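# Line up three lettered blocks alphabetically on the mat

## Task

Of the four blocks, three have a letter on their upper face. Put all three completely on the mat, side by side and touching or nearly so, in one straight line, with the letters reading alphabetically from left to right for a viewer standing midway between the two arm bases. Each letter must face up and be upright, not rotated or flipped. The remaining block must be somewhere off the mat. Everything must stay in place on its own after the robot lets go, and both grippers must release and move away at the end.

## Robot and tools

Robot: two arms, left_arm and right_arm, each with six joints and a parallel two-pad gripper. The left arm's base is on the +y side.

Frame: a single scene frame is shared by both arms. Its origin is on the table surface midway between the arms. +x runs out over the table, +z is up and +y is toward left_arm. For the viewer in the goal, who stands between the bases facing +x, the left side is +y. The arm names do not tell you which side of a camera image something is on. Printed hand positions are approximate and get less accurate at long reach.

Tool execute_actions takes {"actions": [...], "pictures": bool}. The list holds at most one entry.
- Empty list: nothing is commanded. You get the current state, with pictures.
- Motion: {"rows": [[18 numbers], ...], "steps": n}. n runs from 3 to 15 and defaults to 15. Each step lasts 1/30 s. Row k is applied on step k, and the final row repeats if rows run out. You may send at most 15 rows.
- Wait: {"steps": n}, n up to 300, with no rows. The count starts at the previous result, and the time you spend writing counts toward it.
Every row is one flat list covering both arms, always 18 numbers, even if one arm stays still. The order is: left_arm joints 1-6, then left gripper position, force_limit, speed, then right_arm joints 1-6, then right gripper position, force_limit, speed.

Joint numbers are absolute target angles in radians, in joint space, not offsets. They match the Joint positions line, in order: shoulder pan, shoulder lift, elbow, wrist 1, wrist 2, wrist 3. Stated ranges: pan, lift and the three wrist joints are -6.283 to 6.283; the elbow is -3.142 to 3.142. A target more than 0.010 rad beyond a range end that also lies further out than the current angle gets the call refused, and a refused call moves nothing. The true end may differ by up to 0.010 rad. A target past the true end is clipped, and you see "joint sent to its limit". Missing that line does not prove there is room left.

Motion limits: commands are smoothed and lag by about 0.15 s. The target for each step is held within a lead of the measured angle: 0.292 rad for pan and lift, 0.365 for the elbow, 0.438 for the wrists. If a step would move the gripper more than 70 mm, the whole arm's step is scaled down. Far moves therefore take several calls. After a call ends the arms keep heading for the last row until everything is almost still, or until a step is HELD.

Gripper numbers are absolute, each in [-1, 1].
- position: +1 is fully open (50 mm gap). The pads meet near -0.65. Use -1 to grasp; the fingers close until something stops them.
- force_limit: force per pad, about 20 N at -1, 102 N at 0 and 185 N at +1. The actual force can exceed this by up to about 17%.
- speed: rate of change of the gap, 20, 85 and 150 mm/s at -1, 0 and +1.
To leave a gripper as it is, resend its current three values, because 0 is a real command. New force or speed values only apply once the position number changes by at least 0.01. To grip more gently, open first and then close again.

Gripper geometry: the fingers point along gripper +z and close along gripper x. end_effector_position is the point between the pads, and the tips reach 17.5 mm past it. If you turn only wrist 3, that point moves on a 25 mm circle. A flat block reaches about 9 cm from the last joint's axis toward gripper -y and turns with the hand.

Result lines:
- Per-arm state: end_effector_position (m), end_effector_quat_wxyz, and linear and angular velocities.
- Joint positions and Joint velocities: rad and rad/s, one block per arm.
- object_status: 0 moving; 1 blocked while opening; 2 blocked while closing, which means a successful grasp; 3 reached the target or pads touching, which usually means nothing is held. Any new position value resets it to 0 for a moment.
- position_measured: counts. The opening in mm is about (250 - counts) x 0.202.
- "joint command not followed": the clearance check changed joint targets on some steps.
- HELD: your row, or part of it, was not sent on that step.
After a grasp at force_limit -1, status stays 2 even if the block slips out. Otherwise the fingers close again by themselves when the grip is lost. A grip on a fixed, off-centre object gets weaker over time.

zoom_image: {"camera": "cam_left_wrist" or "cam_right_wrist", "region": [x0, y0, x1, y1]}. Coordinates are pixels in that camera's last 504x504 image, with (0,0) at the top left. The region can be at most 504x504. Use it to read letters and check which way they face.

finished_scene: {"scene": n}, where n is the current scene number. Replying without a tool call also ends things.

The simulation runs on while you write. Each result is captured 3 steps before its action ends, and those steps run afterwards.

Avoid:
- Knocking or placing anything off the table. This fails the task.
- Dropping or slamming blocks, or pushing hard.
- Letting the arms collide or press on each other.
- Torque faults. Contact torque reaching a joint's limit (pan and lift 303, elbow 138, wrists 51.5 N m, held weight included) stops that arm for 10 s.
- Force faults. An outside force of 150 N stops the arm the same way.
- Holding loads for long. Motors heat up: a MOTOR HOT warning appears from 70 °C, and at 85 °C the arm is braked until it cools.
Things may occasionally tug a held block or nudge a loose one, so check the final layout. Release everything and lift clear before finishing.

Each tool is called after "Call:" as name(argument=value, ...), one argument or row to a line, values as JSON.

## Session

Call:
execute_actions(
  actions=[],
)

Scene clock: 0.00 s of 7600.00 s.
left_arm: end_effector_position=(+0.0936, +0.4061, +0.2245) position_measured=3 object_status=3 end_effector_quat_wxyz=(+0.039, +0.931, -0.311, -0.187) end_effector_velocity=(+0.000, +0.000, +0.000) end_effector_angular_velocity=(-0.000, +0.001, +0.001) | right_arm: end_effector_position=(+0.6793, +0.3465, +0.2205) position_measured=3 object_status=3 end_effector_quat_wxyz=(+0.078, -0.155, +0.760, +0.626) end_effector_velocity=(+0.001, -0.001, +0.000) end_effector_angular_velocity=(+0.000, +0.001, -0.001)
Joint positions: left_arm=[ 1.68  -2.191  2.512 -1.791 -1.941  0.8  ] | right_arm=[ 3.667 -0.832  1.733 -3.54  -0.437 -0.787]
Joint velocities: left_arm=[ 0.001 -0.    -0.    -0.    -0.001 -0.   ] | right_arm=[-0.001 -0.     0.    -0.     0.     0.001]

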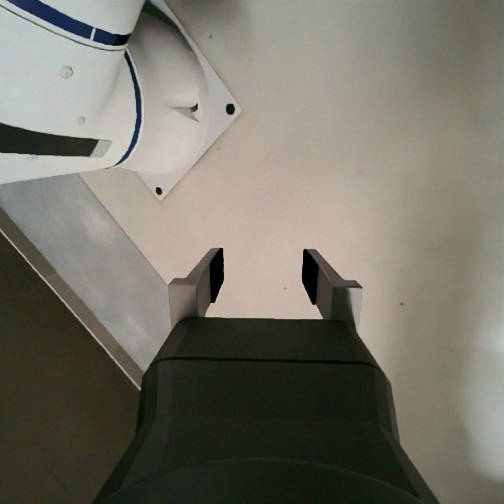

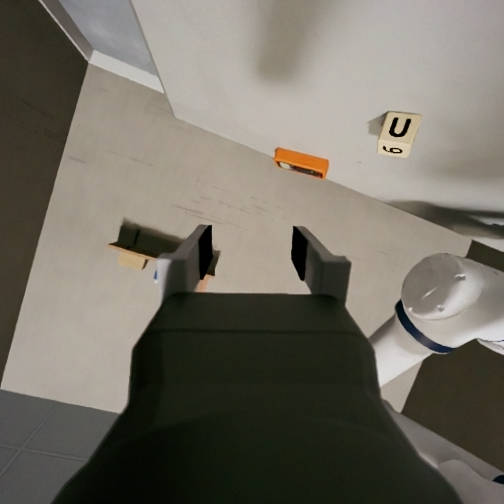

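Call:
execute_actions(
  actions=[
    {"rows":[[2.6,-1.75,1.45,-1.271,-1.571,2.6,1,0,0, 3.0,-1.6,1.5,-1.471,-1.571,-3.283,1,0,0]],"steps":15},
  ],
)

Call:
execute_actions(
  actions=[
    {"steps":60},
  ],
  pictures=true,
)

Scene clock: 2.33 s of 7600.00 s.
left_arm: end_effector_position=(+0.2372, +0.4022, +0.3068) position_measured=3 object_status=3 end_effector_quat_wxyz=(-0.068, +0.913, -0.364, -0.169) end_effector_velocity=(+0.360, -0.043, +0.260) end_effector_angular_velocity=(+0.081, +0.003, -0.361) | right_arm: end_effector_position=(+0.8112, +0.2820, +0.3067) position_measured=3 object_status=3 end_effector_quat_wxyz=(+0.198, -0.143, +0.779, +0.578) end_effector_velocity=(+0.320, -0.216, +0.229) end_effector_angular_velocity=(-0.205, -0.443, -0.485)
Joint positions: left_arm=[ 1.921 -1.957  2.211 -1.488 -1.721  1.162] | right_arm=[ 3.574 -0.925  1.668 -3.401 -0.576 -0.926]
Joint velocities: left_arm=[ 0.63   0.491 -0.786  0.511  0.352  0.937] | right_arm=[-0.25  -0.25  -0.148  0.371 -0.372 -0.371]
Steps of this call (steps 1 to 58: nothing new was sent; steps 59 to 70: the first 12 steps of this action). Readings (joint positions | what the end effector reports):
59: left_arm=[1.683 -2.189 2.509 -1.786 -1.938 0.805] | right_arm=[3.665 -0.834 1.733 -3.538 -0.439 -0.789] | left_arm position_measured=3 object_status=3 | right_arm position_measured=3 object_status=3
60: left_arm=[1.701 -2.171 2.489 -1.758 -1.914 0.832] | right_arm=[3.657 -0.842 1.727 -3.524 -0.453 -0.803] | left_arm position_measured=3 object_status=3 | right_arm position_measured=3 object_status=3
62: left_arm=[1.745 -2.127 2.430 -1.693 -1.862 0.898] | right_arm=[3.640 -0.859 1.713 -3.500 -0.477 -0.827] | left_arm position_measured=3 object_status=3 | right_arm position_measured=3 object_status=3
66: left_arm=[1.833 -2.038 2.320 -1.574 -1.779 1.031] | right_arm=[3.608 -0.892 1.689 -3.451 -0.526 -0.876] | left_arm position_measured=3 object_status=3 | right_arm position_measured=3 object_status=3
70: the state above

Scene clock: 4.33 s of 7600.00 s.
left_arm: end_effector_position=(+0.5661, +0.5309, +0.6736) position_measured=3 object_status=3 end_effector_quat_wxyz=(+0.000, +0.717, -0.697, +0.000) end_effector_velocity=(-0.000, +0.000, +0.000) end_effector_angular_velocity=(-0.001, -0.001, -0.000) | right_arm: end_effector_position=(+0.9373, -0.4177, +0.6795) position_measured=3 object_status=3 end_effector_quat_wxyz=(+0.340, -0.181, +0.920, -0.068) end_effector_velocity=(-0.337, -0.238, -0.140) end_effector_angular_velocity=(-1.162, +1.290, +0.732)
Joint positions: left_arm=[ 2.6   -1.75   1.45  -1.271 -1.571  2.6  ] | right_arm=[ 3.048 -1.532  1.51  -2.251 -1.473 -2.076]
Joint velocities: left_arm=[ 0.    -0.    -0.    -0.    -0.     0.001] | right_arm=[-0.206 -0.295 -0.043  1.592 -0.422 -1.592]
Kept back: nothing.
Steps of this call (steps 1 to 3: the last 3 steps of your previous action; steps 4 to 60: the robot went on to your last target). Readings (joint positions | what the end effector reports):
1: left_arm=[1.942 -1.942 2.184 -1.472 -1.709 1.194] | right_arm=[3.566 -0.933 1.663 -3.388 -0.589 -0.939] | left_arm position_measured=3 object_status=3 | right_arm position_measured=3 object_status=3
2: left_arm=[1.963 -1.927 2.158 -1.457 -1.699 1.225] | right_arm=[3.557 -0.942 1.658 -3.375 -0.602 -0.952] | left_arm position_measured=3 object_status=3 | right_arm position_measured=3 object_status=3
4: left_arm=[2.004 -1.902 2.108 -1.431 -1.681 1.286] | right_arm=[3.540 -0.959 1.649 -3.350 -0.627 -0.977] | left_arm position_measured=3 object_status=3 | right_arm position_measured=3 object_status=3
8: left_arm=[2.082 -1.864 2.010 -1.390 -1.653 1.404] | right_arm=[3.506 -0.993 1.632 -3.298 -0.679 -1.029] | left_arm position_measured=3 object_status=3 | right_arm position_measured=3 object_status=3
60: the state above

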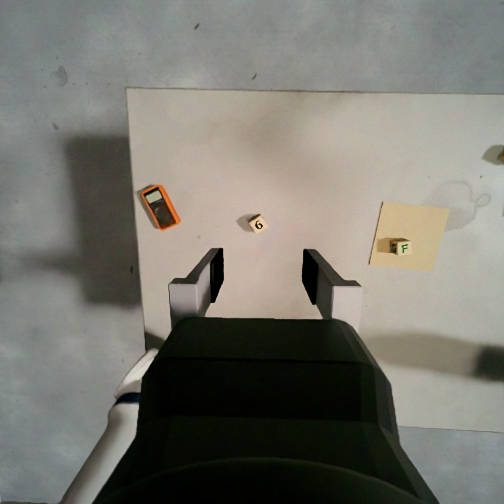

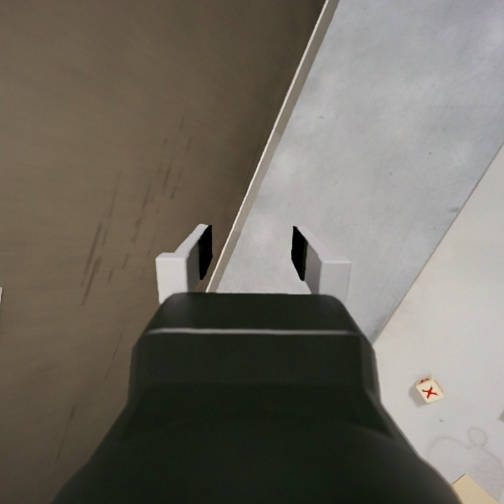

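Call:
execute_actions(
  actions=[
    {"steps":20},
  ],
  pictures=true,
)

Scene clock: 5.00 s of 7600.00 s.
left_arm: end_effector_position=(+0.5661, +0.5309, +0.6736) position_measured=3 object_status=3 end_effector_quat_wxyz=(+0.000, +0.717, -0.697, +0.000) end_effector_velocity=(-0.000, +0.000, +0.000) end_effector_angular_velocity=(-0.000, -0.001, +0.001) | right_arm: end_effector_position=(+0.7546, -0.4273, +0.5728) position_measured=3 object_status=3 end_effector_quat_wxyz=(-0.004, +0.667, -0.745, +0.005) end_effector_velocity=(-0.036, +0.012, -0.012) end_effector_angular_velocity=(+0.006, +0.114, +0.461)
Joint positions: left_arm=[ 2.6   -1.75   1.45  -1.271 -1.571  2.6  ] | right_arm=[ 3.001 -1.599  1.5   -1.484 -1.57  -3.232]
Joint velocities: left_arm=[ 0.001 -0.    -0.    -0.    -0.     0.   ] | right_arm=[-0.005 -0.007 -0.001  0.121 -0.011 -0.466]
Kept back: nothing.
Steps of this call (steps 1 to 20: the robot went on to your last target). Readings (joint positions | what the end effector reports):
1: left_arm=[2.600 -1.750 1.450 -1.271 -1.571 2.600] | right_arm=[3.041 -1.541 1.509 -2.196 -1.486 -2.131] | left_arm position_measured=3 object_status=3 | right_arm position_measured=3 object_status=3
2: left_arm=[2.600 -1.750 1.450 -1.271 -1.571 2.600] | right_arm=[3.035 -1.550 1.507 -2.140 -1.498 -2.186] | left_arm position_measured=3 object_status=3 | right_arm position_measured=3 object_status=3
4: left_arm=[2.600 -1.750 1.450 -1.271 -1.571 2.600] | right_arm=[3.026 -1.563 1.506 -2.029 -1.517 -2.297] | left_arm position_measured=3 object_status=3 | right_arm position_measured=3 object_status=3
8: left_arm=[2.600 -1.750 1.450 -1.271 -1.571 2.600] | right_arm=[3.015 -1.579 1.503 -1.818 -1.541 -2.510] | left_arm position_measured=3 object_status=3 | right_arm position_measured=3 object_status=3
20: the state above

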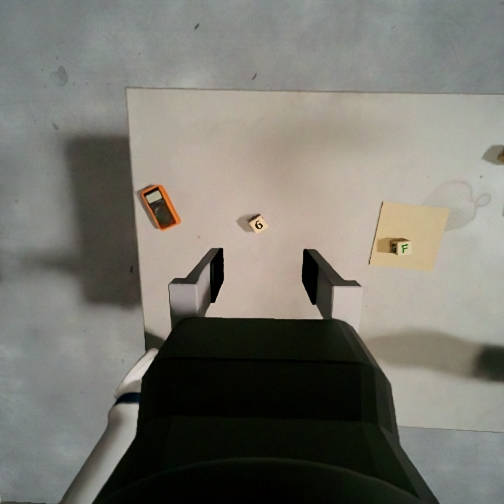

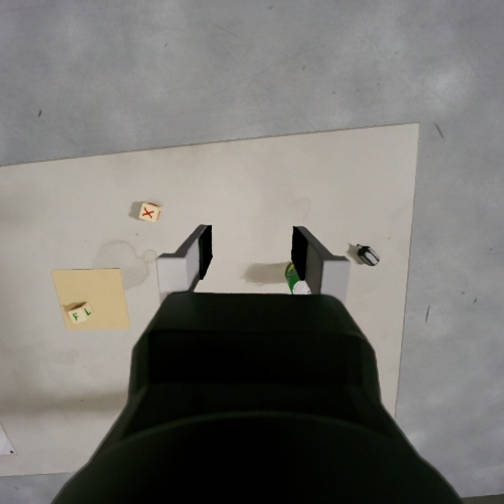

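Call:
zoom_image(
  camera="cam_right_wrist",
  region=[30,180,190,350],
)

Call:
zoom_image(
  camera="cam_left_wrist",
  region=[344,120,504,290],
)

Region (30, 180, 190, 350) of cam_right_wrist's 504x504 image, scaled by 2.965, with more detail than that image has; it fills the left 474 columns of this view, and the rest is white.

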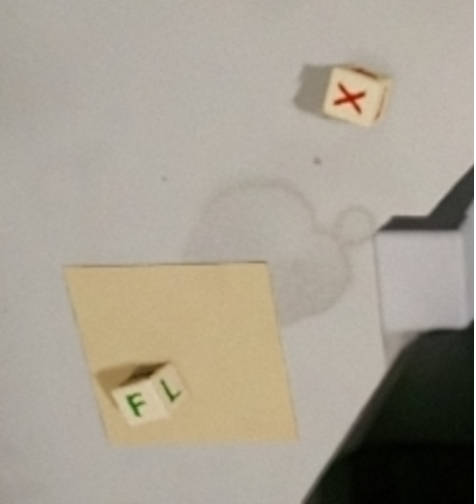

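Region (344, 120, 504, 290) of cam_left_wrist's 504x504 image, scaled by 2.965, with more detail than that image has; it fills the left 474 columns of this view, and the rest is white.

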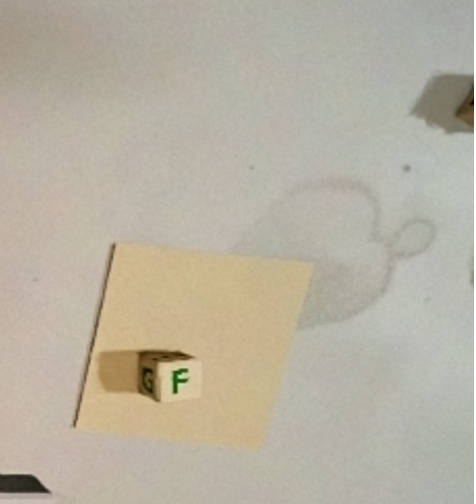

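Call:
execute_actions(
  actions=[
    {"rows":[[2.6,-1.75,1.45,-1.271,-1.571,-0.54,1,0,0, 3.0,-1.6,1.5,-1.471,-1.571,-0.14,1,0,0]],"steps":15},
  ],
)

Call:
execute_actions(
  actions=[
    {"steps":60},
  ],
  pictures=true,
)

Scene clock: 6.20 s of 7600.00 s.
left_arm: end_effector_position=(+0.5579, +0.5486, +0.6736) position_measured=3 object_status=3 end_effector_quat_wxyz=(+0.000, +0.932, -0.361, +0.000) end_effector_velocity=(-0.050, +0.045, +0.000) end_effector_angular_velocity=(-0.001, +0.001, +2.694) | right_arm: end_effector_position=(+0.7419, -0.4434, +0.5715) position_measured=3 object_status=3 end_effector_quat_wxyz=(+0.000, -0.347, +0.938, -0.000) end_effector_velocity=(-0.051, -0.045, -0.001) end_effector_angular_velocity=(+0.001, +0.000, -2.696)
Joint positions: left_arm=[ 2.6   -1.75   1.45  -1.271 -1.571  1.797] | right_arm=[ 3.    -1.6    1.5   -1.471 -1.571 -2.48 ]
Joint velocities: left_arm=[-0.    -0.     0.    -0.    -0.    -2.695] | right_arm=[-0.001  0.001  0.     0.     0.     2.695]
Steps of this call (steps 1 to 24: the robot went on to your last target; steps 25 to 36: the first 12 steps of this action). Readings (joint positions | what the end effector reports):
25: left_arm=[2.600 -1.750 1.450 -1.271 -1.571 2.595] | right_arm=[3.000 -1.600 1.500 -1.471 -1.571 -3.278] | left_arm position_measured=3 object_status=3 | right_arm position_measured=3 object_status=3
26: left_arm=[2.600 -1.750 1.450 -1.271 -1.571 2.566] | right_arm=[3.000 -1.600 1.500 -1.471 -1.571 -3.249] | left_arm position_measured=3 object_status=3 | right_arm position_measured=3 object_status=3
28: left_arm=[2.600 -1.750 1.450 -1.271 -1.571 2.461] | right_arm=[3.000 -1.600 1.500 -1.471 -1.571 -3.144] | left_arm position_measured=3 object_status=3 | right_arm position_measured=3 object_status=3
32: left_arm=[2.600 -1.750 1.450 -1.271 -1.571 2.154] | right_arm=[3.000 -1.600 1.500 -1.471 -1.571 -2.836] | left_arm position_measured=3 object_status=3 | right_arm position_measured=3 object_status=3
36: the state above

Scene clock: 8.20 s of 7600.00 s.
left_arm: end_effector_position=(+0.5161, +0.5295, +0.6736) position_measured=3 object_status=3 end_effector_quat_wxyz=(+0.000, +0.698, +0.716, -0.000) end_effector_velocity=(-0.000, +0.000, -0.000) end_effector_angular_velocity=(-0.000, +0.001, +0.000) | right_arm: end_effector_position=(+0.7007, -0.4229, +0.5715) position_measured=3 object_status=3 end_effector_quat_wxyz=(+0.000, +0.728, +0.685, -0.000) end_effector_velocity=(-0.001, +0.001, +0.001) end_effector_angular_velocity=(-0.000, -0.001, +0.001)
Joint positions: left_arm=[ 2.6   -1.75   1.45  -1.271 -1.571 -0.54 ] | right_arm=[ 3.    -1.6    1.5   -1.471 -1.571 -0.14 ]
Joint velocities: left_arm=[ 0.     0.     0.001  0.    -0.    -0.   ] | right_arm=[ 0.001 -0.001  0.     0.     0.    -0.   ]
Kept back: nothing.
Steps of this call (steps 1 to 3: the last 3 steps of your previous action; steps 4 to 60: the robot went on to your last target). Readings (joint positions | what the end effector reports):
1: left_arm=[2.600 -1.750 1.450 -1.271 -1.571 1.705] | right_arm=[3.000 -1.600 1.500 -1.471 -1.571 -2.388] | left_arm position_measured=3 object_status=3 | right_arm position_measured=3 object_status=3
2: left_arm=[2.600 -1.750 1.450 -1.271 -1.571 1.612] | right_arm=[3.000 -1.600 1.500 -1.471 -1.571 -2.295] | left_arm position_measured=3 object_status=3 | right_arm position_measured=3 object_status=3
4: left_arm=[2.600 -1.750 1.450 -1.271 -1.571 1.426] | right_arm=[3.000 -1.600 1.500 -1.471 -1.571 -2.109] | left_arm position_measured=3 object_status=3 | right_arm position_measured=3 object_status=3
8: left_arm=[2.600 -1.750 1.450 -1.271 -1.571 1.051] | right_arm=[3.000 -1.600 1.500 -1.471 -1.571 -1.734] | left_arm position_measured=3 object_status=3 | right_arm position_measured=3 object_status=3
60: the state above
All arms were judged still, so your last target was given up. Only a new action makes them travel on or press farther. Fingers that are still opening or closing keep moving.

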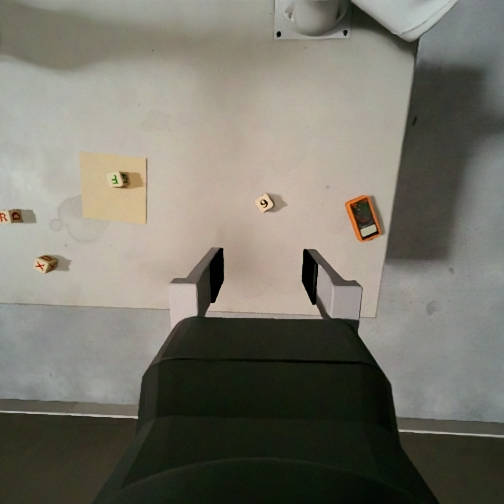

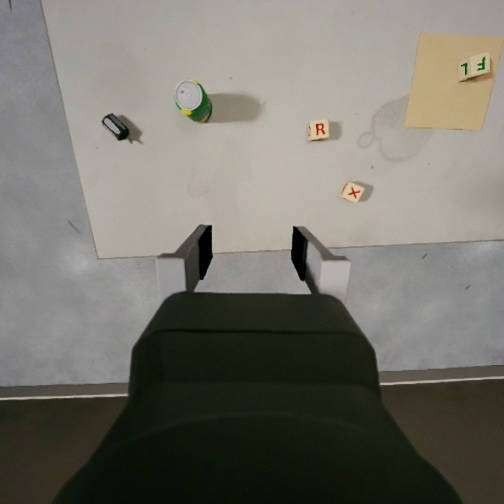

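Call:
execute_actions(
  actions=[
    {"rows":[[2.006,-1.371,1.93,-2.13,-1.571,0.463,1,0,0, 3.327,-1.638,2.218,-2.151,-1.571,-1.446,1,0,0]],"steps":15},
  ],
)

Call:
execute_actions(
  actions=[
    {"steps":40},
  ],
  pictures=true,
)

Scene clock: 10.17 s of 7600.00 s.
left_arm: end_effector_position=(+0.5553, +0.4351, +0.5360) position_measured=3 object_status=3 end_effector_quat_wxyz=(-0.040, +0.789, +0.613, -0.012) end_effector_velocity=(+0.047, -0.241, -0.377) end_effector_angular_velocity=(+0.093, +0.193, -0.744) | right_arm: end_effector_position=(+0.6910, -0.3167, +0.4421) position_measured=3 object_status=3 end_effector_quat_wxyz=(+0.031, +0.542, +0.840, +0.018) end_effector_velocity=(-0.090, +0.208, -0.385) end_effector_angular_velocity=(-0.067, -0.116, +1.236)
Joint positions: left_arm=[ 2.49  -1.64   1.588 -1.437 -1.571 -0.374] | right_arm=[ 3.173 -1.62   1.76  -1.782 -1.571 -0.452]
Joint velocities: left_arm=[-0.299  0.288  0.369 -0.446  0.     0.446] | right_arm=[ 0.347 -0.041  0.746 -0.823  0.    -0.892]
Steps of this call (steps 1 to 47: nothing new was sent; steps 48 to 59: the first 12 steps of this action). Readings (joint positions | what the end effector reports):
48: left_arm=[2.598 -1.748 1.452 -1.274 -1.571 -0.537] | right_arm=[3.002 -1.600 1.503 -1.475 -1.571 -0.144] | left_arm position_measured=3 object_status=3 | right_arm position_measured=3 object_status=3
49: left_arm=[2.588 -1.739 1.463 -1.291 -1.571 -0.521] | right_arm=[3.019 -1.603 1.524 -1.503 -1.571 -0.171] | left_arm position_measured=3 object_status=3 | right_arm position_measured=3 object_status=3
51: left_arm=[2.568 -1.718 1.490 -1.319 -1.571 -0.492] | right_arm=[3.055 -1.607 1.570 -1.555 -1.571 -0.224] | left_arm position_measured=3 object_status=3 | right_arm position_measured=3 object_status=3
55: left_arm=[2.529 -1.679 1.538 -1.377 -1.571 -0.434] | right_arm=[3.120 -1.614 1.661 -1.664 -1.571 -0.333] | left_arm position_measured=3 object_status=3 | right_arm position_measured=3 object_status=3
59: the state above

Scene clock: 11.50 s of 7600.00 s.
left_arm: end_effector_position=(+0.4549, +0.1052, +0.2008) position_measured=3 object_status=3 end_effector_quat_wxyz=(-0.000, +1.000, +0.003, -0.000) end_effector_velocity=(-0.009, -0.010, -0.010) end_effector_angular_velocity=(-0.005, -0.002, -0.056) | right_arm: end_effector_position=(+0.5631, -0.2442, +0.2004) position_measured=3 object_status=3 end_effector_quat_wxyz=(+0.000, -0.001, +1.000, -0.000) end_effector_velocity=(+0.000, -0.001, -0.000) end_effector_angular_velocity=(-0.001, +0.000, +0.000)
Joint positions: left_arm=[ 2.008 -1.372  1.929 -2.127 -1.571  0.459] | right_arm=[ 3.327 -1.638  2.218 -2.151 -1.571 -1.446]
Joint velocities: left_arm=[-0.019  0.009  0.011 -0.026 -0.001  0.037] | right_arm=[-0.001  0.     0.    -0.    -0.001 -0.001]
Kept back: nothing.
Steps of this call (steps 1 to 3: the last 3 steps of your previous action; steps 4 to 40: the robot went on to your last target). Readings (joint positions | what the end effector reports):
1: left_arm=[2.480 -1.630 1.600 -1.452 -1.571 -0.359] | right_arm=[3.184 -1.622 1.785 -1.809 -1.571 -0.483] | left_arm position_measured=3 object_status=3 | right_arm position_measured=3 object_status=3
2: left_arm=[2.469 -1.620 1.613 -1.468 -1.571 -0.343] | right_arm=[3.194 -1.623 1.810 -1.833 -1.571 -0.512] | left_arm position_measured=3 object_status=3 | right_arm position_measured=3 object_status=3
4: left_arm=[2.447 -1.601 1.637 -1.501 -1.571 -0.310] | right_arm=[3.212 -1.625 1.859 -1.876 -1.571 -0.571] | left_arm position_measured=3 object_status=3 | right_arm position_measured=3 object_status=3
8: left_arm=[2.398 -1.564 1.684 -1.574 -1.571 -0.237] | right_arm=[3.243 -1.628 1.954 -1.949 -1.571 -0.695] | left_arm position_measured=3 object_status=3 | right_arm position_measured=3 object_status=3
40: the state above

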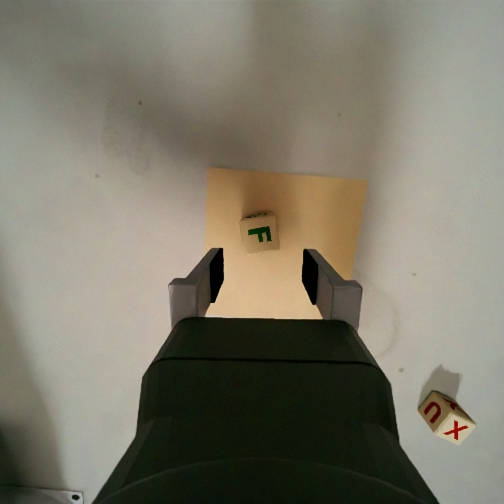

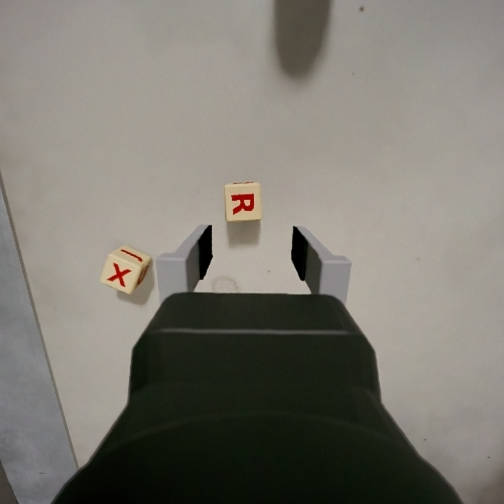

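Call:
zoom_image(
  camera="cam_left_wrist",
  region=[190,150,390,330],
)

Call:
zoom_image(
  camera="cam_right_wrist",
  region=[90,160,310,310],
)

Region (190, 150, 390, 330) of cam_left_wrist's 504x504 image, scaled by 2.520, with more detail than that image has; it fills the top 454 rows of this view, and the rest is white.

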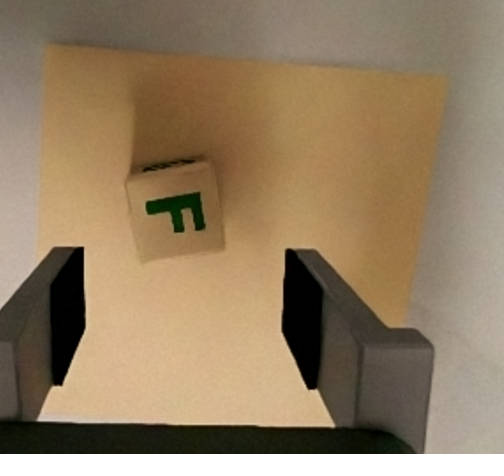

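Region (90, 160, 310, 310) of cam_right_wrist's 504x504 image, scaled by 2.291, with more detail than that image has; it fills the top 344 rows of this view, and the rest is white.

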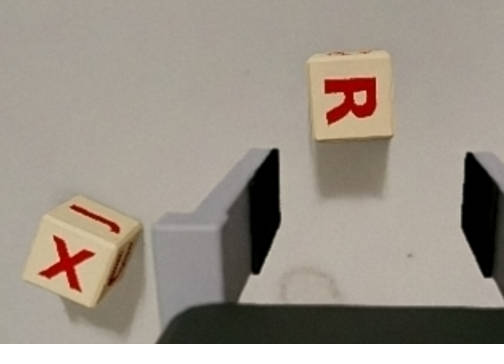

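Call:
execute_actions(
  actions=[
    {"rows":[[2.006,-1.252,2.013,-2.332,-1.571,0.302,1,0,0, 3.300,-1.48,2.311,-2.402,-1.571,-1.50,1,0,0]],"steps":15},
  ],
)

Call:
execute_actions(
  actions=[
    {"steps":10},
  ],
  pictures=true,
)

Scene clock: 12.47 s of 7600.00 s.
left_arm: end_effector_position=(+0.4503, +0.1032, +0.0954) position_measured=3 object_status=3 end_effector_quat_wxyz=(+0.000, +0.997, +0.077, -0.000) end_effector_velocity=(-0.004, +0.003, -0.048) end_effector_angular_velocity=(-0.000, +0.000, +0.073) | right_arm: end_effector_position=(+0.5747, -0.2572, +0.0962) position_measured=3 object_status=3 end_effector_quat_wxyz=(+0.000, -0.013, +1.000, -0.000) end_effector_velocity=(-0.000, -0.008, -0.052) end_effector_angular_velocity=(-0.001, +0.001, +0.013)
Joint positions: left_arm=[ 2.006 -1.258  2.009 -2.322 -1.571  0.31 ] | right_arm=[ 3.301 -1.489  2.306 -2.388 -1.571 -1.497]
Joint velocities: left_arm=[-0.     0.054  0.038 -0.092 -0.    -0.073] | right_arm=[-0.014  0.078  0.046 -0.122 -0.001 -0.026]
Steps of this call (steps 1 to 17: the robot went on to your last target; steps 18 to 29: the first 12 steps of this action). Readings (joint positions | what the end effector reports):
18: left_arm=[2.006 -1.369 1.931 -2.135 -1.571 0.460] | right_arm=[3.327 -1.636 2.219 -2.156 -1.571 -1.447] | left_arm position_measured=3 object_status=3 | right_arm position_measured=3 object_status=3
19: left_arm=[2.006 -1.354 1.941 -2.163 -1.571 0.438] | right_arm=[3.324 -1.619 2.228 -2.184 -1.571 -1.453] | left_arm position_measured=3 object_status=3 | right_arm position_measured=3 object_status=3
21: left_arm=[2.006 -1.319 1.967 -2.217 -1.571 0.394] | right_arm=[3.317 -1.574 2.256 -2.252 -1.571 -1.468] | left_arm position_measured=3 object_status=3 | right_arm position_measured=3 object_status=3
25: left_arm=[2.006 -1.272 1.999 -2.297 -1.571 0.330] | right_arm=[3.305 -1.509 2.294 -2.356 -1.571 -1.490] | left_arm position_measured=3 object_status=3 | right_arm position_measured=3 object_status=3
29: the state above

Scene clock: 12.80 s of 7600.00 s.
left_arm: end_effector_position=(+0.4499, +0.1037, +0.0902) position_measured=3 object_status=3 end_effector_quat_wxyz=(+0.000, +0.997, +0.080, -0.000) end_effector_velocity=(-0.000, +0.001, -0.003) end_effector_angular_velocity=(+0.001, +0.000, +0.004) | right_arm: end_effector_position=(+0.5746, -0.2580, +0.0907) position_measured=3 object_status=3 end_effector_quat_wxyz=(+0.000, -0.014, +1.000, -0.000) end_effector_velocity=(+0.000, -0.001, -0.001) end_effector_angular_velocity=(+0.001, -0.002, +0.000)
Joint positions: left_arm=[ 2.006 -1.252  2.013 -2.332 -1.571  0.302] | right_arm=[ 3.3   -1.48   2.311 -2.401 -1.571 -1.5  ]
Joint velocities: left_arm=[ 0.     0.003  0.002 -0.004  0.    -0.004] | right_arm=[-0.002  0.002  0.002 -0.006  0.    -0.002]
Kept back: nothing.
Steps of this call (steps 1 to 3: the last 3 steps of your previous action; steps 4 to 10: the robot went on to your last target). Readings (joint positions | what the end effector reports):
1: left_arm=[2.006 -1.256 2.010 -2.325 -1.571 0.308] | right_arm=[3.301 -1.486 2.307 -2.392 -1.571 -1.498] | left_arm position_measured=3 object_status=3 | right_arm position_measured=3 object_status=3
2: left_arm=[2.006 -1.255 2.011 -2.327 -1.571 0.306] | right_arm=[3.301 -1.485 2.308 -2.395 -1.571 -1.498] | left_arm position_measured=3 object_status=3 | right_arm position_measured=3 object_status=3
4: left_arm=[2.006 -1.254 2.012 -2.329 -1.571 0.304] | right_arm=[3.300 -1.483 2.309 -2.398 -1.571 -1.499] | left_arm position_measured=3 object_status=3 | right_arm position_measured=3 object_status=3
8: left_arm=[2.006 -1.253 2.013 -2.331 -1.571 0.303] | right_arm=[3.300 -1.481 2.311 -2.401 -1.571 -1.500] | left_arm position_measured=3 object_status=3 | right_arm position_measured=3 object_status=3
10: the state above

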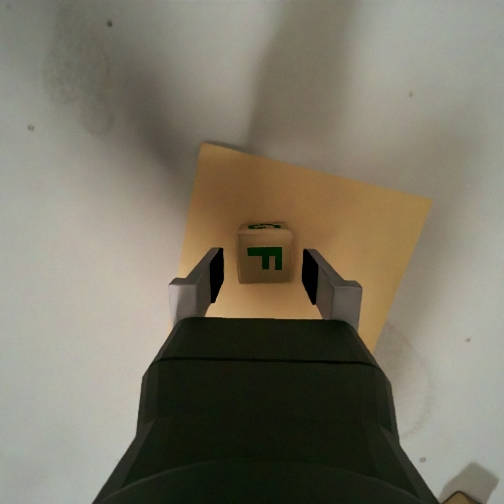

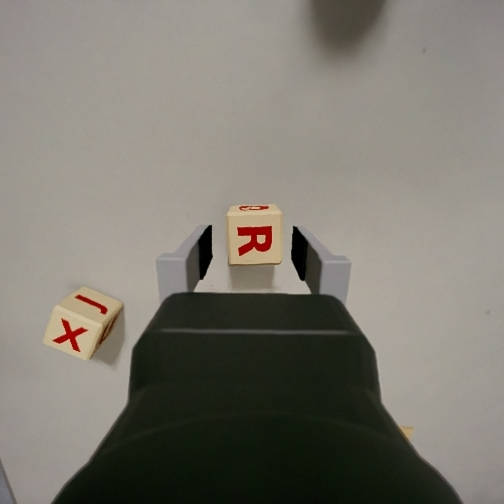

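Call:
execute_actions(
  actions=[
    {"rows":[[2.006,-1.166,2.045,-2.45,-1.571,0.302,1,0,0, 3.300,-1.3645,2.351,-2.5575,-1.571,-1.50,1,0,0]],"steps":14},
  ],
)

Call:
execute_actions(
  actions=[
    {"rows":[[2.006,-1.166,2.045,-2.45,-1.571,0.302,-1,0,0, 3.300,-1.3645,2.351,-2.5575,-1.571,-1.50,-1,0,0]],"steps":12},
  ],
)

Scene clock: 13.33 s of 7600.00 s.
left_arm: end_effector_position=(+0.4502, +0.1034, +0.0283) position_measured=3 object_status=3 end_effector_quat_wxyz=(+0.000, +0.997, +0.081, -0.000) end_effector_velocity=(-0.001, +0.001, -0.027) end_effector_angular_velocity=(-0.000, +0.000, -0.000) | right_arm: end_effector_position=(+0.5751, -0.2581, +0.0287) position_measured=3 object_status=3 end_effector_quat_wxyz=(+0.000, -0.014, +1.000, -0.000) end_effector_velocity=(-0.002, -0.001, -0.030) end_effector_angular_velocity=(-0.001, +0.000, -0.000)
Joint positions: left_arm=[ 2.006 -1.17   2.043 -2.444 -1.571  0.302] | right_arm=[ 3.3   -1.37   2.349 -2.55  -1.571 -1.5  ]
Joint velocities: left_arm=[-0.     0.036  0.014 -0.05  -0.     0.   ] | right_arm=[-0.001  0.053  0.019 -0.072 -0.001 -0.001]
Steps of this call (steps 1 to 5: the robot went on to your last target; steps 6 to 16: the first 11 steps of this action). Readings (joint positions | what the end effector reports):
6: left_arm=[2.006 -1.249 2.014 -2.336 -1.571 0.302] | right_arm=[3.300 -1.477 2.312 -2.406 -1.571 -1.500] | left_arm position_measured=3 object_status=3 | right_arm position_measured=3 object_status=3
7: left_arm=[2.006 -1.232 2.019 -2.362 -1.571 0.302] | right_arm=[3.300 -1.460 2.317 -2.432 -1.571 -1.500] | left_arm position_measured=3 object_status=3 | right_arm position_measured=3 object_status=3
9: left_arm=[2.006 -1.200 2.034 -2.402 -1.571 0.302] | right_arm=[3.300 -1.414 2.335 -2.489 -1.571 -1.500] | left_arm position_measured=3 object_status=3 | right_arm position_measured=3 object_status=3
13: left_arm=[2.006 -1.176 2.041 -2.436 -1.571 0.302] | right_arm=[3.300 -1.379 2.346 -2.538 -1.571 -1.500] | left_arm position_measured=3 object_status=3 | right_arm position_measured=3 object_status=3
16: the state above

Scene clock: 13.73 s of 7600.00 s.
left_arm: end_effector_position=(+0.4501, +0.1035, +0.0255) position_measured=48 object_status=0 end_effector_quat_wxyz=(+0.000, +0.997, +0.081, -0.000) end_effector_velocity=(+0.000, +0.001, -0.001) end_effector_angular_velocity=(+0.000, +0.001, +0.000) | right_arm: end_effector_position=(+0.5750, -0.2581, +0.0256) position_measured=48 object_status=0 end_effector_quat_wxyz=(+0.000, -0.014, +1.000, -0.000) end_effector_velocity=(+0.000, -0.000, -0.000) end_effector_angular_velocity=(+0.000, -0.001, -0.000)
Joint positions: left_arm=[ 2.006 -1.166  2.045 -2.45  -1.571  0.302] | right_arm=[ 3.3   -1.365  2.351 -2.557 -1.571 -1.5  ]
Joint velocities: left_arm=[ 0.001  0.001  0.001 -0.001 -0.     0.   ] | right_arm=[-0.001  0.     0.001 -0.002  0.    -0.001]
Steps of this call (steps 1 to 3: the last 3 steps of your previous action; steps 4 to 12: the first 9 steps of this action). Readings (joint positions | what the end effector reports):
4: left_arm=[2.006 -1.167 2.045 -2.448 -1.571 0.302] | right_arm=[3.300 -1.366 2.350 -2.555 -1.571 -1.500] | left_arm position_measured=12 object_status=0 | right_arm position_measured=12 object_status=0
5: left_arm=[2.006 -1.167 2.045 -2.449 -1.571 0.302] | right_arm=[3.300 -1.366 2.351 -2.556 -1.571 -1.500] | left_arm position_measured=26 object_status=0 | right_arm position_measured=26 object_status=0
7: left_arm=[2.006 -1.167 2.045 -2.449 -1.571 0.302] | right_arm=[3.300 -1.365 2.351 -2.557 -1.571 -1.500] | left_arm position_measured=48 object_status=0 | right_arm position_measured=48 object_status=0
11: left_arm=[2.006 -1.166 2.045 -2.450 -1.571 0.302] | right_arm=[3.300 -1.365 2.351 -2.557 -1.571 -1.500] | left_arm position_measured=48 object_status=0 | right_arm position_measured=48 object_status=0
12: the state above

Call:
execute_actions(
  actions=[
    {"rows":[[2.006,-1.179,2.040,-2.432,-1.571,0.302,-1,0,0, 3.300,-1.48,2.311,-2.402,-1.571,-1.50,-1,0,0],[2.006,-1.179,2.040,-2.432,-1.571,0.302,-1,0,0, 3.300,-1.48,2.311,-2.402,-1.571,-1.50,-1,0,0],[2.006,-1.179,2.040,-2.432,-1.571,0.35,-1,0,0, 3.300,-1.48,2.311,-2.402,-1.571,-1.50,-1,0,0],[2.006,-1.179,2.040,-2.432,-1.571,0.40,-1,0,0, 3.300,-1.48,2.311,-2.402,-1.571,-1.50,-1,0,0],[2.006,-1.179,2.040,-2.432,-1.571,0.463,-1,0,0, 3.300,-1.48,2.311,-2.402,-1.571,-1.50,-1,0,0],[2.006,-1.179,2.040,-2.432,-1.571,0.463,-1,0,0, 3.300,-1.48,2.311,-2.402,-1.571,-1.50,-1,0,0],[2.006,-1.179,2.040,-2.432,-1.571,0.463,-1,0,0, 3.35,-1.475,2.30,-2.396,-1.571,-1.8,-1,0,0],[2.006,-1.166,2.045,-2.45,-1.571,0.463,-1,0,0, 3.40,-1.47,2.28,-2.381,-1.571,-2.1,-1,0,0]],"steps":15},
  ],
)

Scene clock: 14.50 s of 7600.00 s.
left_arm: end_effector_position=(+0.4537, +0.1037, +0.0278) position_measured=48 object_status=2 end_effector_quat_wxyz=(+0.000, +1.000, +0.007, -0.000) end_effector_velocity=(+0.003, +0.001, -0.022) end_effector_angular_velocity=(-0.000, -0.001, -0.127) | right_arm: end_effector_position=(+0.5773, -0.2262, +0.0918) position_measured=48 object_status=2 end_effector_quat_wxyz=(+0.000, -0.181, +0.983, -0.000) end_effector_velocity=(+0.019, +0.234, +0.054) end_effector_angular_velocity=(-0.000, -0.003, +2.664)
Joint positions: left_arm=[ 2.006 -1.169  2.044 -2.445 -1.571  0.449] | right_arm=[ 3.354 -1.47   2.296 -2.397 -1.571 -1.781]
Joint velocities: left_arm=[-0.     0.03   0.012 -0.042  0.001  0.127] | right_arm=[ 0.378 -0.004 -0.134  0.135 -0.    -2.286]
Steps of this call (steps 1 to 3: the last 3 steps of your previous action; steps 4 to 11: the robot went on to your last target; steps 12 to 23: the first 12 steps of this action). Readings (joint positions | what the end effector reports):
12: left_arm=[2.006 -1.166 2.045 -2.450 -1.571 0.302] | right_arm=[3.300 -1.367 2.350 -2.554 -1.571 -1.500] | left_arm position_measured=48 object_status=2 | right_arm position_measured=48 object_status=2
13: left_arm=[2.006 -1.169 2.044 -2.445 -1.571 0.302] | right_arm=[3.300 -1.384 2.346 -2.528 -1.571 -1.500] | left_arm position_measured=48 object_status=2 | right_arm position_measured=48 object_status=2
15: left_arm=[2.006 -1.174 2.042 -2.439 -1.571 0.318] | right_arm=[3.300 -1.430 2.328 -2.470 -1.571 -1.500] | left_arm position_measured=48 object_status=2 | right_arm position_measured=48 object_status=2
19: left_arm=[2.006 -1.177 2.041 -2.435 -1.571 0.415] | right_arm=[3.305 -1.465 2.315 -2.421 -1.571 -1.533] | left_arm position_measured=48 object_status=2 | right_arm position_measured=48 object_status=2
23: the state above

Call:
execute_actions(
  actions=[
    {"rows":[[2.006,-1.166,2.045,-2.45,-1.571,0.463,-1,0,0, 3.40,-1.47,2.25,-2.351,-1.571,-4.115,-1,0,0],[2.006,-1.166,2.045,-2.45,-1.571,0.463,-1,0,0, 3.40,-1.47,2.25,-2.351,-1.571,-4.115,-1,0,0],[2.006,-1.166,2.045,-2.45,-1.571,0.463,1,0,0, 3.40,-1.47,2.25,-2.351,-1.571,-4.115,-1,0,0],[2.006,-1.166,2.045,-2.45,-1.571,0.463,1,0,0, 3.40,-1.47,2.25,-2.351,-1.571,-4.115,-1,0,0],[2.006,-1.166,2.045,-2.45,-1.571,0.463,1,0,0, 3.40,-1.47,2.25,-2.351,-1.571,-4.115,-1,0,0],[2.006,-1.166,2.045,-2.45,-1.571,0.463,1,0,0, 3.40,-1.47,2.25,-2.351,-1.571,-4.115,-1,0,0],[2.006,-1.166,2.045,-2.45,-1.571,0.463,1,0,0, 3.40,-1.47,2.25,-2.351,-1.571,-4.115,-1,0,0],[2.006,-1.166,2.045,-2.45,-1.571,0.463,1,0,0, 3.40,-1.47,2.25,-2.351,-1.571,-4.115,-1,0,0],[2.006,-1.372,1.93,-2.13,-1.571,0.463,1,0,0, 3.40,-1.47,2.25,-2.351,-1.571,-4.115,-1,0,0]],"steps":15},
  ],
)

Call:
execute_actions(
  actions=[
    {"rows":[[2.6,-1.5,1.93,-2.0,-1.571,0.463,1,0,0, 3.55,-1.45,2.21,-2.331,-1.571,-4.115,-1,0,0]],"steps":12},
  ],
)

Call:
execute_actions(
  actions=[
    {"rows":[[2.9,-1.6,1.93,-1.9,-1.571,0.463,1,0,0, 3.8,-1.426,2.173,-2.318,-1.571,-4.115,-1,0,0]],"steps":15},
  ],
  pictures=true,
)

Scene clock: 15.17 s of 7600.00 s.
left_arm: end_effector_position=(+0.4565, +0.0988, +0.0723) position_measured=3 object_status=0 end_effector_quat_wxyz=(+0.001, +1.000, +0.000, +0.000) end_effector_velocity=(-0.007, +0.014, +0.404) end_effector_angular_velocity=(+0.074, +0.039, -0.000) | right_arm: end_effector_position=(+0.5988, -0.1764, +0.1092) position_measured=48 object_status=2 end_effector_quat_wxyz=(-0.000, +0.693, -0.721, +0.000) end_effector_velocity=(+0.010, +0.070, +0.007) end_effector_angular_velocity=(-0.001, +0.001, +2.705)
Joint positions: left_arm=[ 2.006 -1.223  2.013 -2.362 -1.571  0.463] | right_arm=[ 3.4   -1.47   2.252 -2.353 -1.571 -2.902]
Joint velocities: left_arm=[ 0.    -0.516 -0.24   0.839 -0.001  0.001] | right_arm=[ 0.002  0.001 -0.019  0.018 -0.    -2.703]
Steps of this call (steps 1 to 3: the last 3 steps of your previous action; steps 4 to 8: the robot went on to your last target; steps 9 to 20: the first 12 steps of this action). Readings (joint positions | what the end effector reports):
9: left_arm=[2.006 -1.166 2.045 -2.450 -1.571 0.462] | right_arm=[3.397 -1.470 2.281 -2.382 -1.571 -2.085] | left_arm position_measured=48 object_status=2 | right_arm position_measured=48 object_status=2
10: left_arm=[2.006 -1.166 2.045 -2.450 -1.571 0.462] | right_arm=[3.398 -1.470 2.279 -2.379 -1.571 -2.119] | left_arm position_measured=48 object_status=2 | right_arm position_measured=48 object_status=2
12: left_arm=[2.006 -1.166 2.045 -2.450 -1.571 0.463] | right_arm=[3.399 -1.470 2.271 -2.372 -1.571 -2.231] | left_arm position_measured=26 object_status=0 | right_arm position_measured=48 object_status=2
16: left_arm=[2.006 -1.166 2.045 -2.450 -1.571 0.463] | right_arm=[3.400 -1.470 2.257 -2.358 -1.571 -2.544] | left_arm position_measured=3 object_status=0 | right_arm position_measured=48 object_status=2
20: the state above

Scene clock: 15.57 s of 7600.00 s.
left_arm: end_effector_position=(+0.5207, +0.1863, +0.1891) position_measured=3 object_status=3 end_effector_quat_wxyz=(+0.000, +0.997, +0.072, -0.000) end_effector_velocity=(+0.221, +0.348, +0.177) end_effector_angular_velocity=(+0.001, -0.000, +0.548) | right_arm: end_effector_position=(+0.5611, -0.0800, +0.1161) position_measured=48 object_status=2 end_effector_quat_wxyz=(-0.000, +0.969, -0.247, +0.000) end_effector_velocity=(-0.095, +0.128, +0.007) end_effector_angular_velocity=(-0.003, +0.005, +2.314)
Joint positions: left_arm=[ 2.149 -1.375  1.957 -2.153 -1.571  0.463] | right_arm=[ 3.53  -1.453  2.215 -2.334 -1.571 -3.884]
Joint velocities: left_arm=[ 0.549 -0.253 -0.055  0.309  0.001  0.001] | right_arm=[ 0.18   0.024 -0.047  0.028 -0.    -2.133]
Steps of this call (steps 1 to 3: the last 3 steps of your previous action; steps 4 to 12: the first 9 steps of this action). Readings (joint positions | what the end effector reports):
4: left_arm=[2.009 -1.292 1.975 -2.254 -1.571 0.463] | right_arm=[3.403 -1.470 2.250 -2.351 -1.571 -3.269] | left_arm position_measured=3 object_status=3 | right_arm position_measured=48 object_status=2
5: left_arm=[2.025 -1.305 1.971 -2.241 -1.571 0.463] | right_arm=[3.421 -1.467 2.245 -2.348 -1.571 -3.329] | left_arm position_measured=3 object_status=3 | right_arm position_measured=48 object_status=2
7: left_arm=[2.060 -1.327 1.968 -2.213 -1.571 0.463] | right_arm=[3.465 -1.461 2.233 -2.343 -1.571 -3.465] | left_arm position_measured=3 object_status=3 | right_arm position_measured=48 object_status=2
11: left_arm=[2.130 -1.367 1.959 -2.164 -1.571 0.463] | right_arm=[3.523 -1.454 2.217 -2.335 -1.571 -3.800] | left_arm position_measured=3 object_status=3 | right_arm position_measured=48 object_status=2
12: the state above

Scene clock: 16.07 s of 7600.00 s.
left_arm: end_effector_position=(+0.5957, +0.3813, +0.2756) position_measured=3 object_status=3 end_effector_quat_wxyz=(-0.000, +0.978, +0.210, -0.000) end_effector_velocity=(+0.105, +0.420, +0.123) end_effector_angular_velocity=(+0.000, -0.000, +0.601) | right_arm: end_effector_position=(+0.4644, +0.0469, +0.1199) position_measured=48 object_status=2 end_effector_quat_wxyz=(+0.000, +1.000, -0.016, +0.000) end_effector_velocity=(-0.110, +0.116, +0.003) end_effector_angular_velocity=(-0.000, -0.000, +0.309)
Joint positions: left_arm=[ 2.429 -1.51   1.94  -2.    -1.571  0.463] | right_arm=[ 3.773 -1.429  2.177 -2.319 -1.571 -4.108]
Joint velocities: left_arm=[ 0.601 -0.202 -0.021  0.223  0.    -0.   ] | right_arm=[ 0.245  0.024 -0.038  0.013 -0.    -0.064]
Steps of this call (steps 1 to 3: the last 3 steps of your previous action; steps 4 to 15: the first 12 steps of this action). Readings (joint positions | what the end effector reports):
4: left_arm=[2.224 -1.407 1.951 -2.114 -1.571 0.463] | right_arm=[3.547 -1.450 2.211 -2.332 -1.571 -4.045] | left_arm position_measured=3 object_status=3 | right_arm position_measured=48 object_status=2
5: left_arm=[2.241 -1.419 1.950 -2.101 -1.571 0.463] | right_arm=[3.566 -1.448 2.208 -2.331 -1.571 -4.054] | left_arm position_measured=3 object_status=3 | right_arm position_measured=48 object_status=2
7: left_arm=[2.276 -1.441 1.947 -2.077 -1.571 0.463] | right_arm=[3.616 -1.444 2.201 -2.328 -1.571 -4.066] | left_arm position_measured=3 object_status=3 | right_arm position_measured=48 object_status=2
11: left_arm=[2.350 -1.479 1.943 -2.034 -1.571 0.463] | right_arm=[3.709 -1.435 2.187 -2.323 -1.571 -4.091] | left_arm position_measured=3 object_status=3 | right_arm position_measured=48 object_status=2
15: the state above

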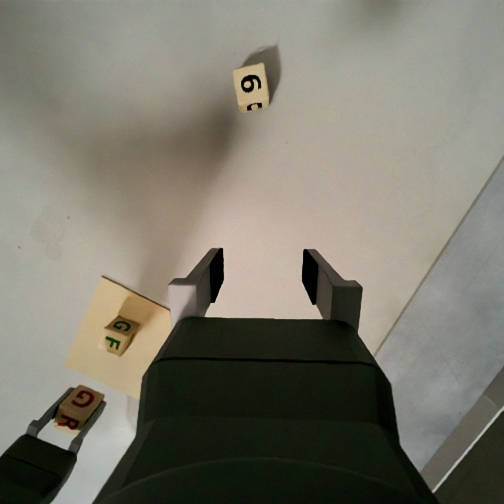

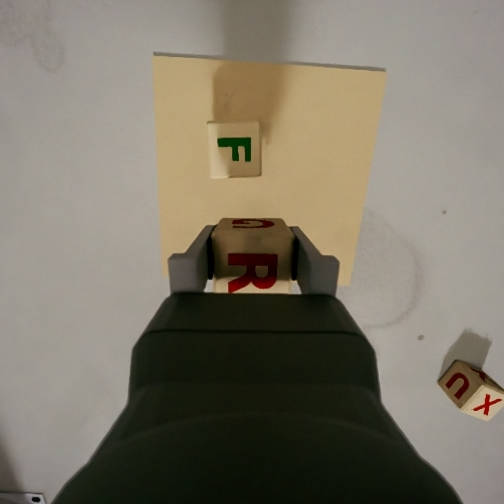

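Call:
execute_actions(
  actions=[
    {"steps":12},
  ],
  pictures=true,
)

Scene clock: 16.47 s of 7600.00 s.
left_arm: end_effector_position=(+0.6238, +0.5578, +0.3097) position_measured=3 object_status=3 end_effector_quat_wxyz=(-0.000, +0.943, +0.334, -0.000) end_effector_velocity=(+0.023, +0.445, +0.061) end_effector_angular_velocity=(-0.000, -0.001, +0.657) | right_arm: end_effector_position=(+0.4524, +0.0591, +0.1203) position_measured=48 object_status=2 end_effector_quat_wxyz=(+0.000, +1.000, +0.000, +0.000) end_effector_velocity=(-0.002, +0.002, +0.000) end_effector_angular_velocity=(+0.000, +0.000, +0.006)
Joint positions: left_arm=[ 2.686 -1.567  1.934 -1.937 -1.571  0.463] | right_arm=[ 3.799 -1.426  2.173 -2.318 -1.571 -4.115]
Joint velocities: left_arm=[ 0.657 -0.103 -0.011  0.113  0.     0.001] | right_arm=[ 0.005  0.    -0.001  0.     0.    -0.002]
Kept back: nothing.
Steps of this call (steps 1 to 3: the last 3 steps of your previous action; steps 4 to 12: the robot went on to your last target). Readings (joint positions | what the end effector reports):
1: left_arm=[2.449 -1.517 1.939 -1.993 -1.571 0.463] | right_arm=[3.780 -1.428 2.176 -2.319 -1.571 -4.110] | left_arm position_measured=3 object_status=3 | right_arm position_measured=48 object_status=2
2: left_arm=[2.470 -1.523 1.938 -1.986 -1.571 0.463] | right_arm=[3.785 -1.427 2.175 -2.319 -1.571 -4.111] | left_arm position_measured=3 object_status=3 | right_arm position_measured=48 object_status=2
4: left_arm=[2.512 -1.534 1.937 -1.973 -1.571 0.463] | right_arm=[3.792 -1.427 2.174 -2.318 -1.571 -4.113] | left_arm position_measured=3 object_status=3 | right_arm position_measured=48 object_status=2
8: left_arm=[2.598 -1.552 1.935 -1.953 -1.571 0.463] | right_arm=[3.798 -1.426 2.173 -2.318 -1.571 -4.114] | left_arm position_measured=3 object_status=3 | right_arm position_measured=48 object_status=2
12: the state above

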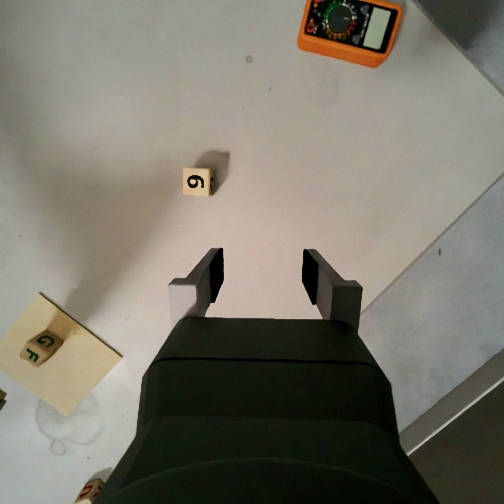

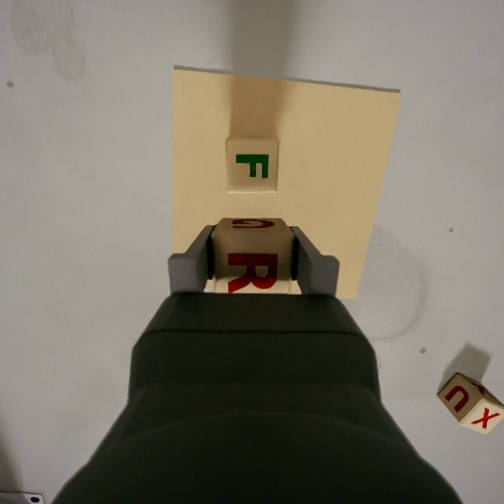

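Call:
execute_actions(
  actions=[
    {"rows":[[2.9,-1.6,1.93,-1.9,-1.571,0.463,1,0,0, 3.808,-1.42,2.166,-2.317,-1.571,-4.107,-1,0,0],[2.9,-1.6,1.93,-1.9,-1.571,0.463,1,0,0, 3.808,-1.42,2.166,-2.317,-1.571,-4.107,-1,0,0],[2.9,-1.6,1.93,-1.9,-1.571,0.463,1,0,0, 3.808,-1.38,2.182,-2.373,-1.571,-4.107,-1,0,0],[2.9,-1.6,1.93,-1.9,-1.571,0.463,1,0,0, 3.808,-1.33,2.20,-2.441,-1.571,-4.107,-1,0,0],[2.9,-1.6,1.93,-1.9,-1.571,0.463,1,0,0, 3.808,-1.2795,2.2206,-2.512,-1.571,-4.107,-1,0,0]],"steps":15},
  ],
  pictures=true,
)

Scene clock: 17.07 s of 7600.00 s.
left_arm: end_effector_position=(+0.6152, +0.6998, +0.3291) position_measured=3 object_status=3 end_effector_quat_wxyz=(-0.000, +0.902, +0.432, -0.000) end_effector_velocity=(-0.002, +0.012, +0.002) end_effector_angular_velocity=(-0.000, +0.000, +0.019) | right_arm: end_effector_position=(+0.4529, +0.0659, +0.0358) position_measured=48 object_status=2 end_effector_quat_wxyz=(+0.000, +1.000, +0.001, +0.000) end_effector_velocity=(-0.004, -0.001, -0.077) end_effector_angular_velocity=(+0.001, -0.001, -0.000)
Joint positions: left_arm=[ 2.898 -1.6    1.93  -1.9   -1.571  0.463] | right_arm=[ 3.808 -1.293  2.216 -2.494 -1.571 -4.107]
Joint velocities: left_arm=[ 0.019 -0.003 -0.     0.003 -0.     0.   ] | right_arm=[ 0.002  0.12   0.044 -0.166 -0.     0.002]
Steps of this call (steps 1 to 6: the robot went on to your last target; steps 7 to 18: the first 12 steps of this action). Readings (joint positions | what the end effector reports):
7: left_arm=[2.841 -1.591 1.931 -1.910 -1.571 0.463] | right_arm=[3.800 -1.426 2.173 -2.318 -1.571 -4.115] | left_arm position_measured=3 object_status=3 | right_arm position_measured=48 object_status=2
8: left_arm=[2.857 -1.593 1.931 -1.908 -1.571 0.463] | right_arm=[3.802 -1.424 2.171 -2.318 -1.571 -4.113] | left_arm position_measured=3 object_status=3 | right_arm position_measured=48 object_status=2
10: left_arm=[2.877 -1.596 1.930 -1.904 -1.571 0.463] | right_arm=[3.805 -1.409 2.172 -2.337 -1.571 -4.110] | left_arm position_measured=3 object_status=3 | right_arm position_measured=48 object_status=2
14: left_arm=[2.893 -1.599 1.930 -1.901 -1.571 0.463] | right_arm=[3.807 -1.324 2.204 -2.449 -1.571 -4.108] | left_arm position_measured=3 object_status=3 | right_arm position_measured=48 object_status=2
18: the state above

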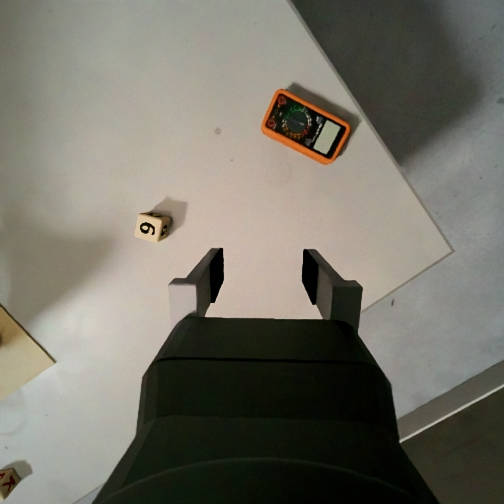

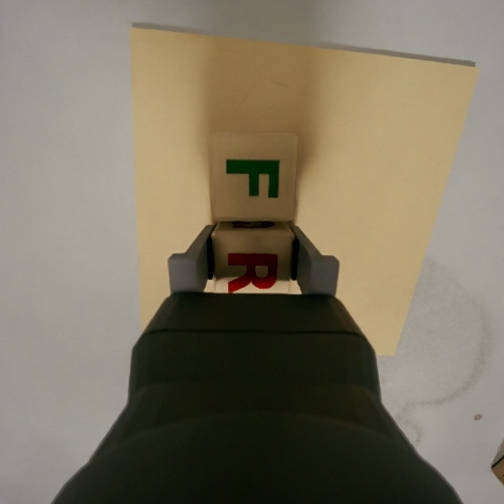

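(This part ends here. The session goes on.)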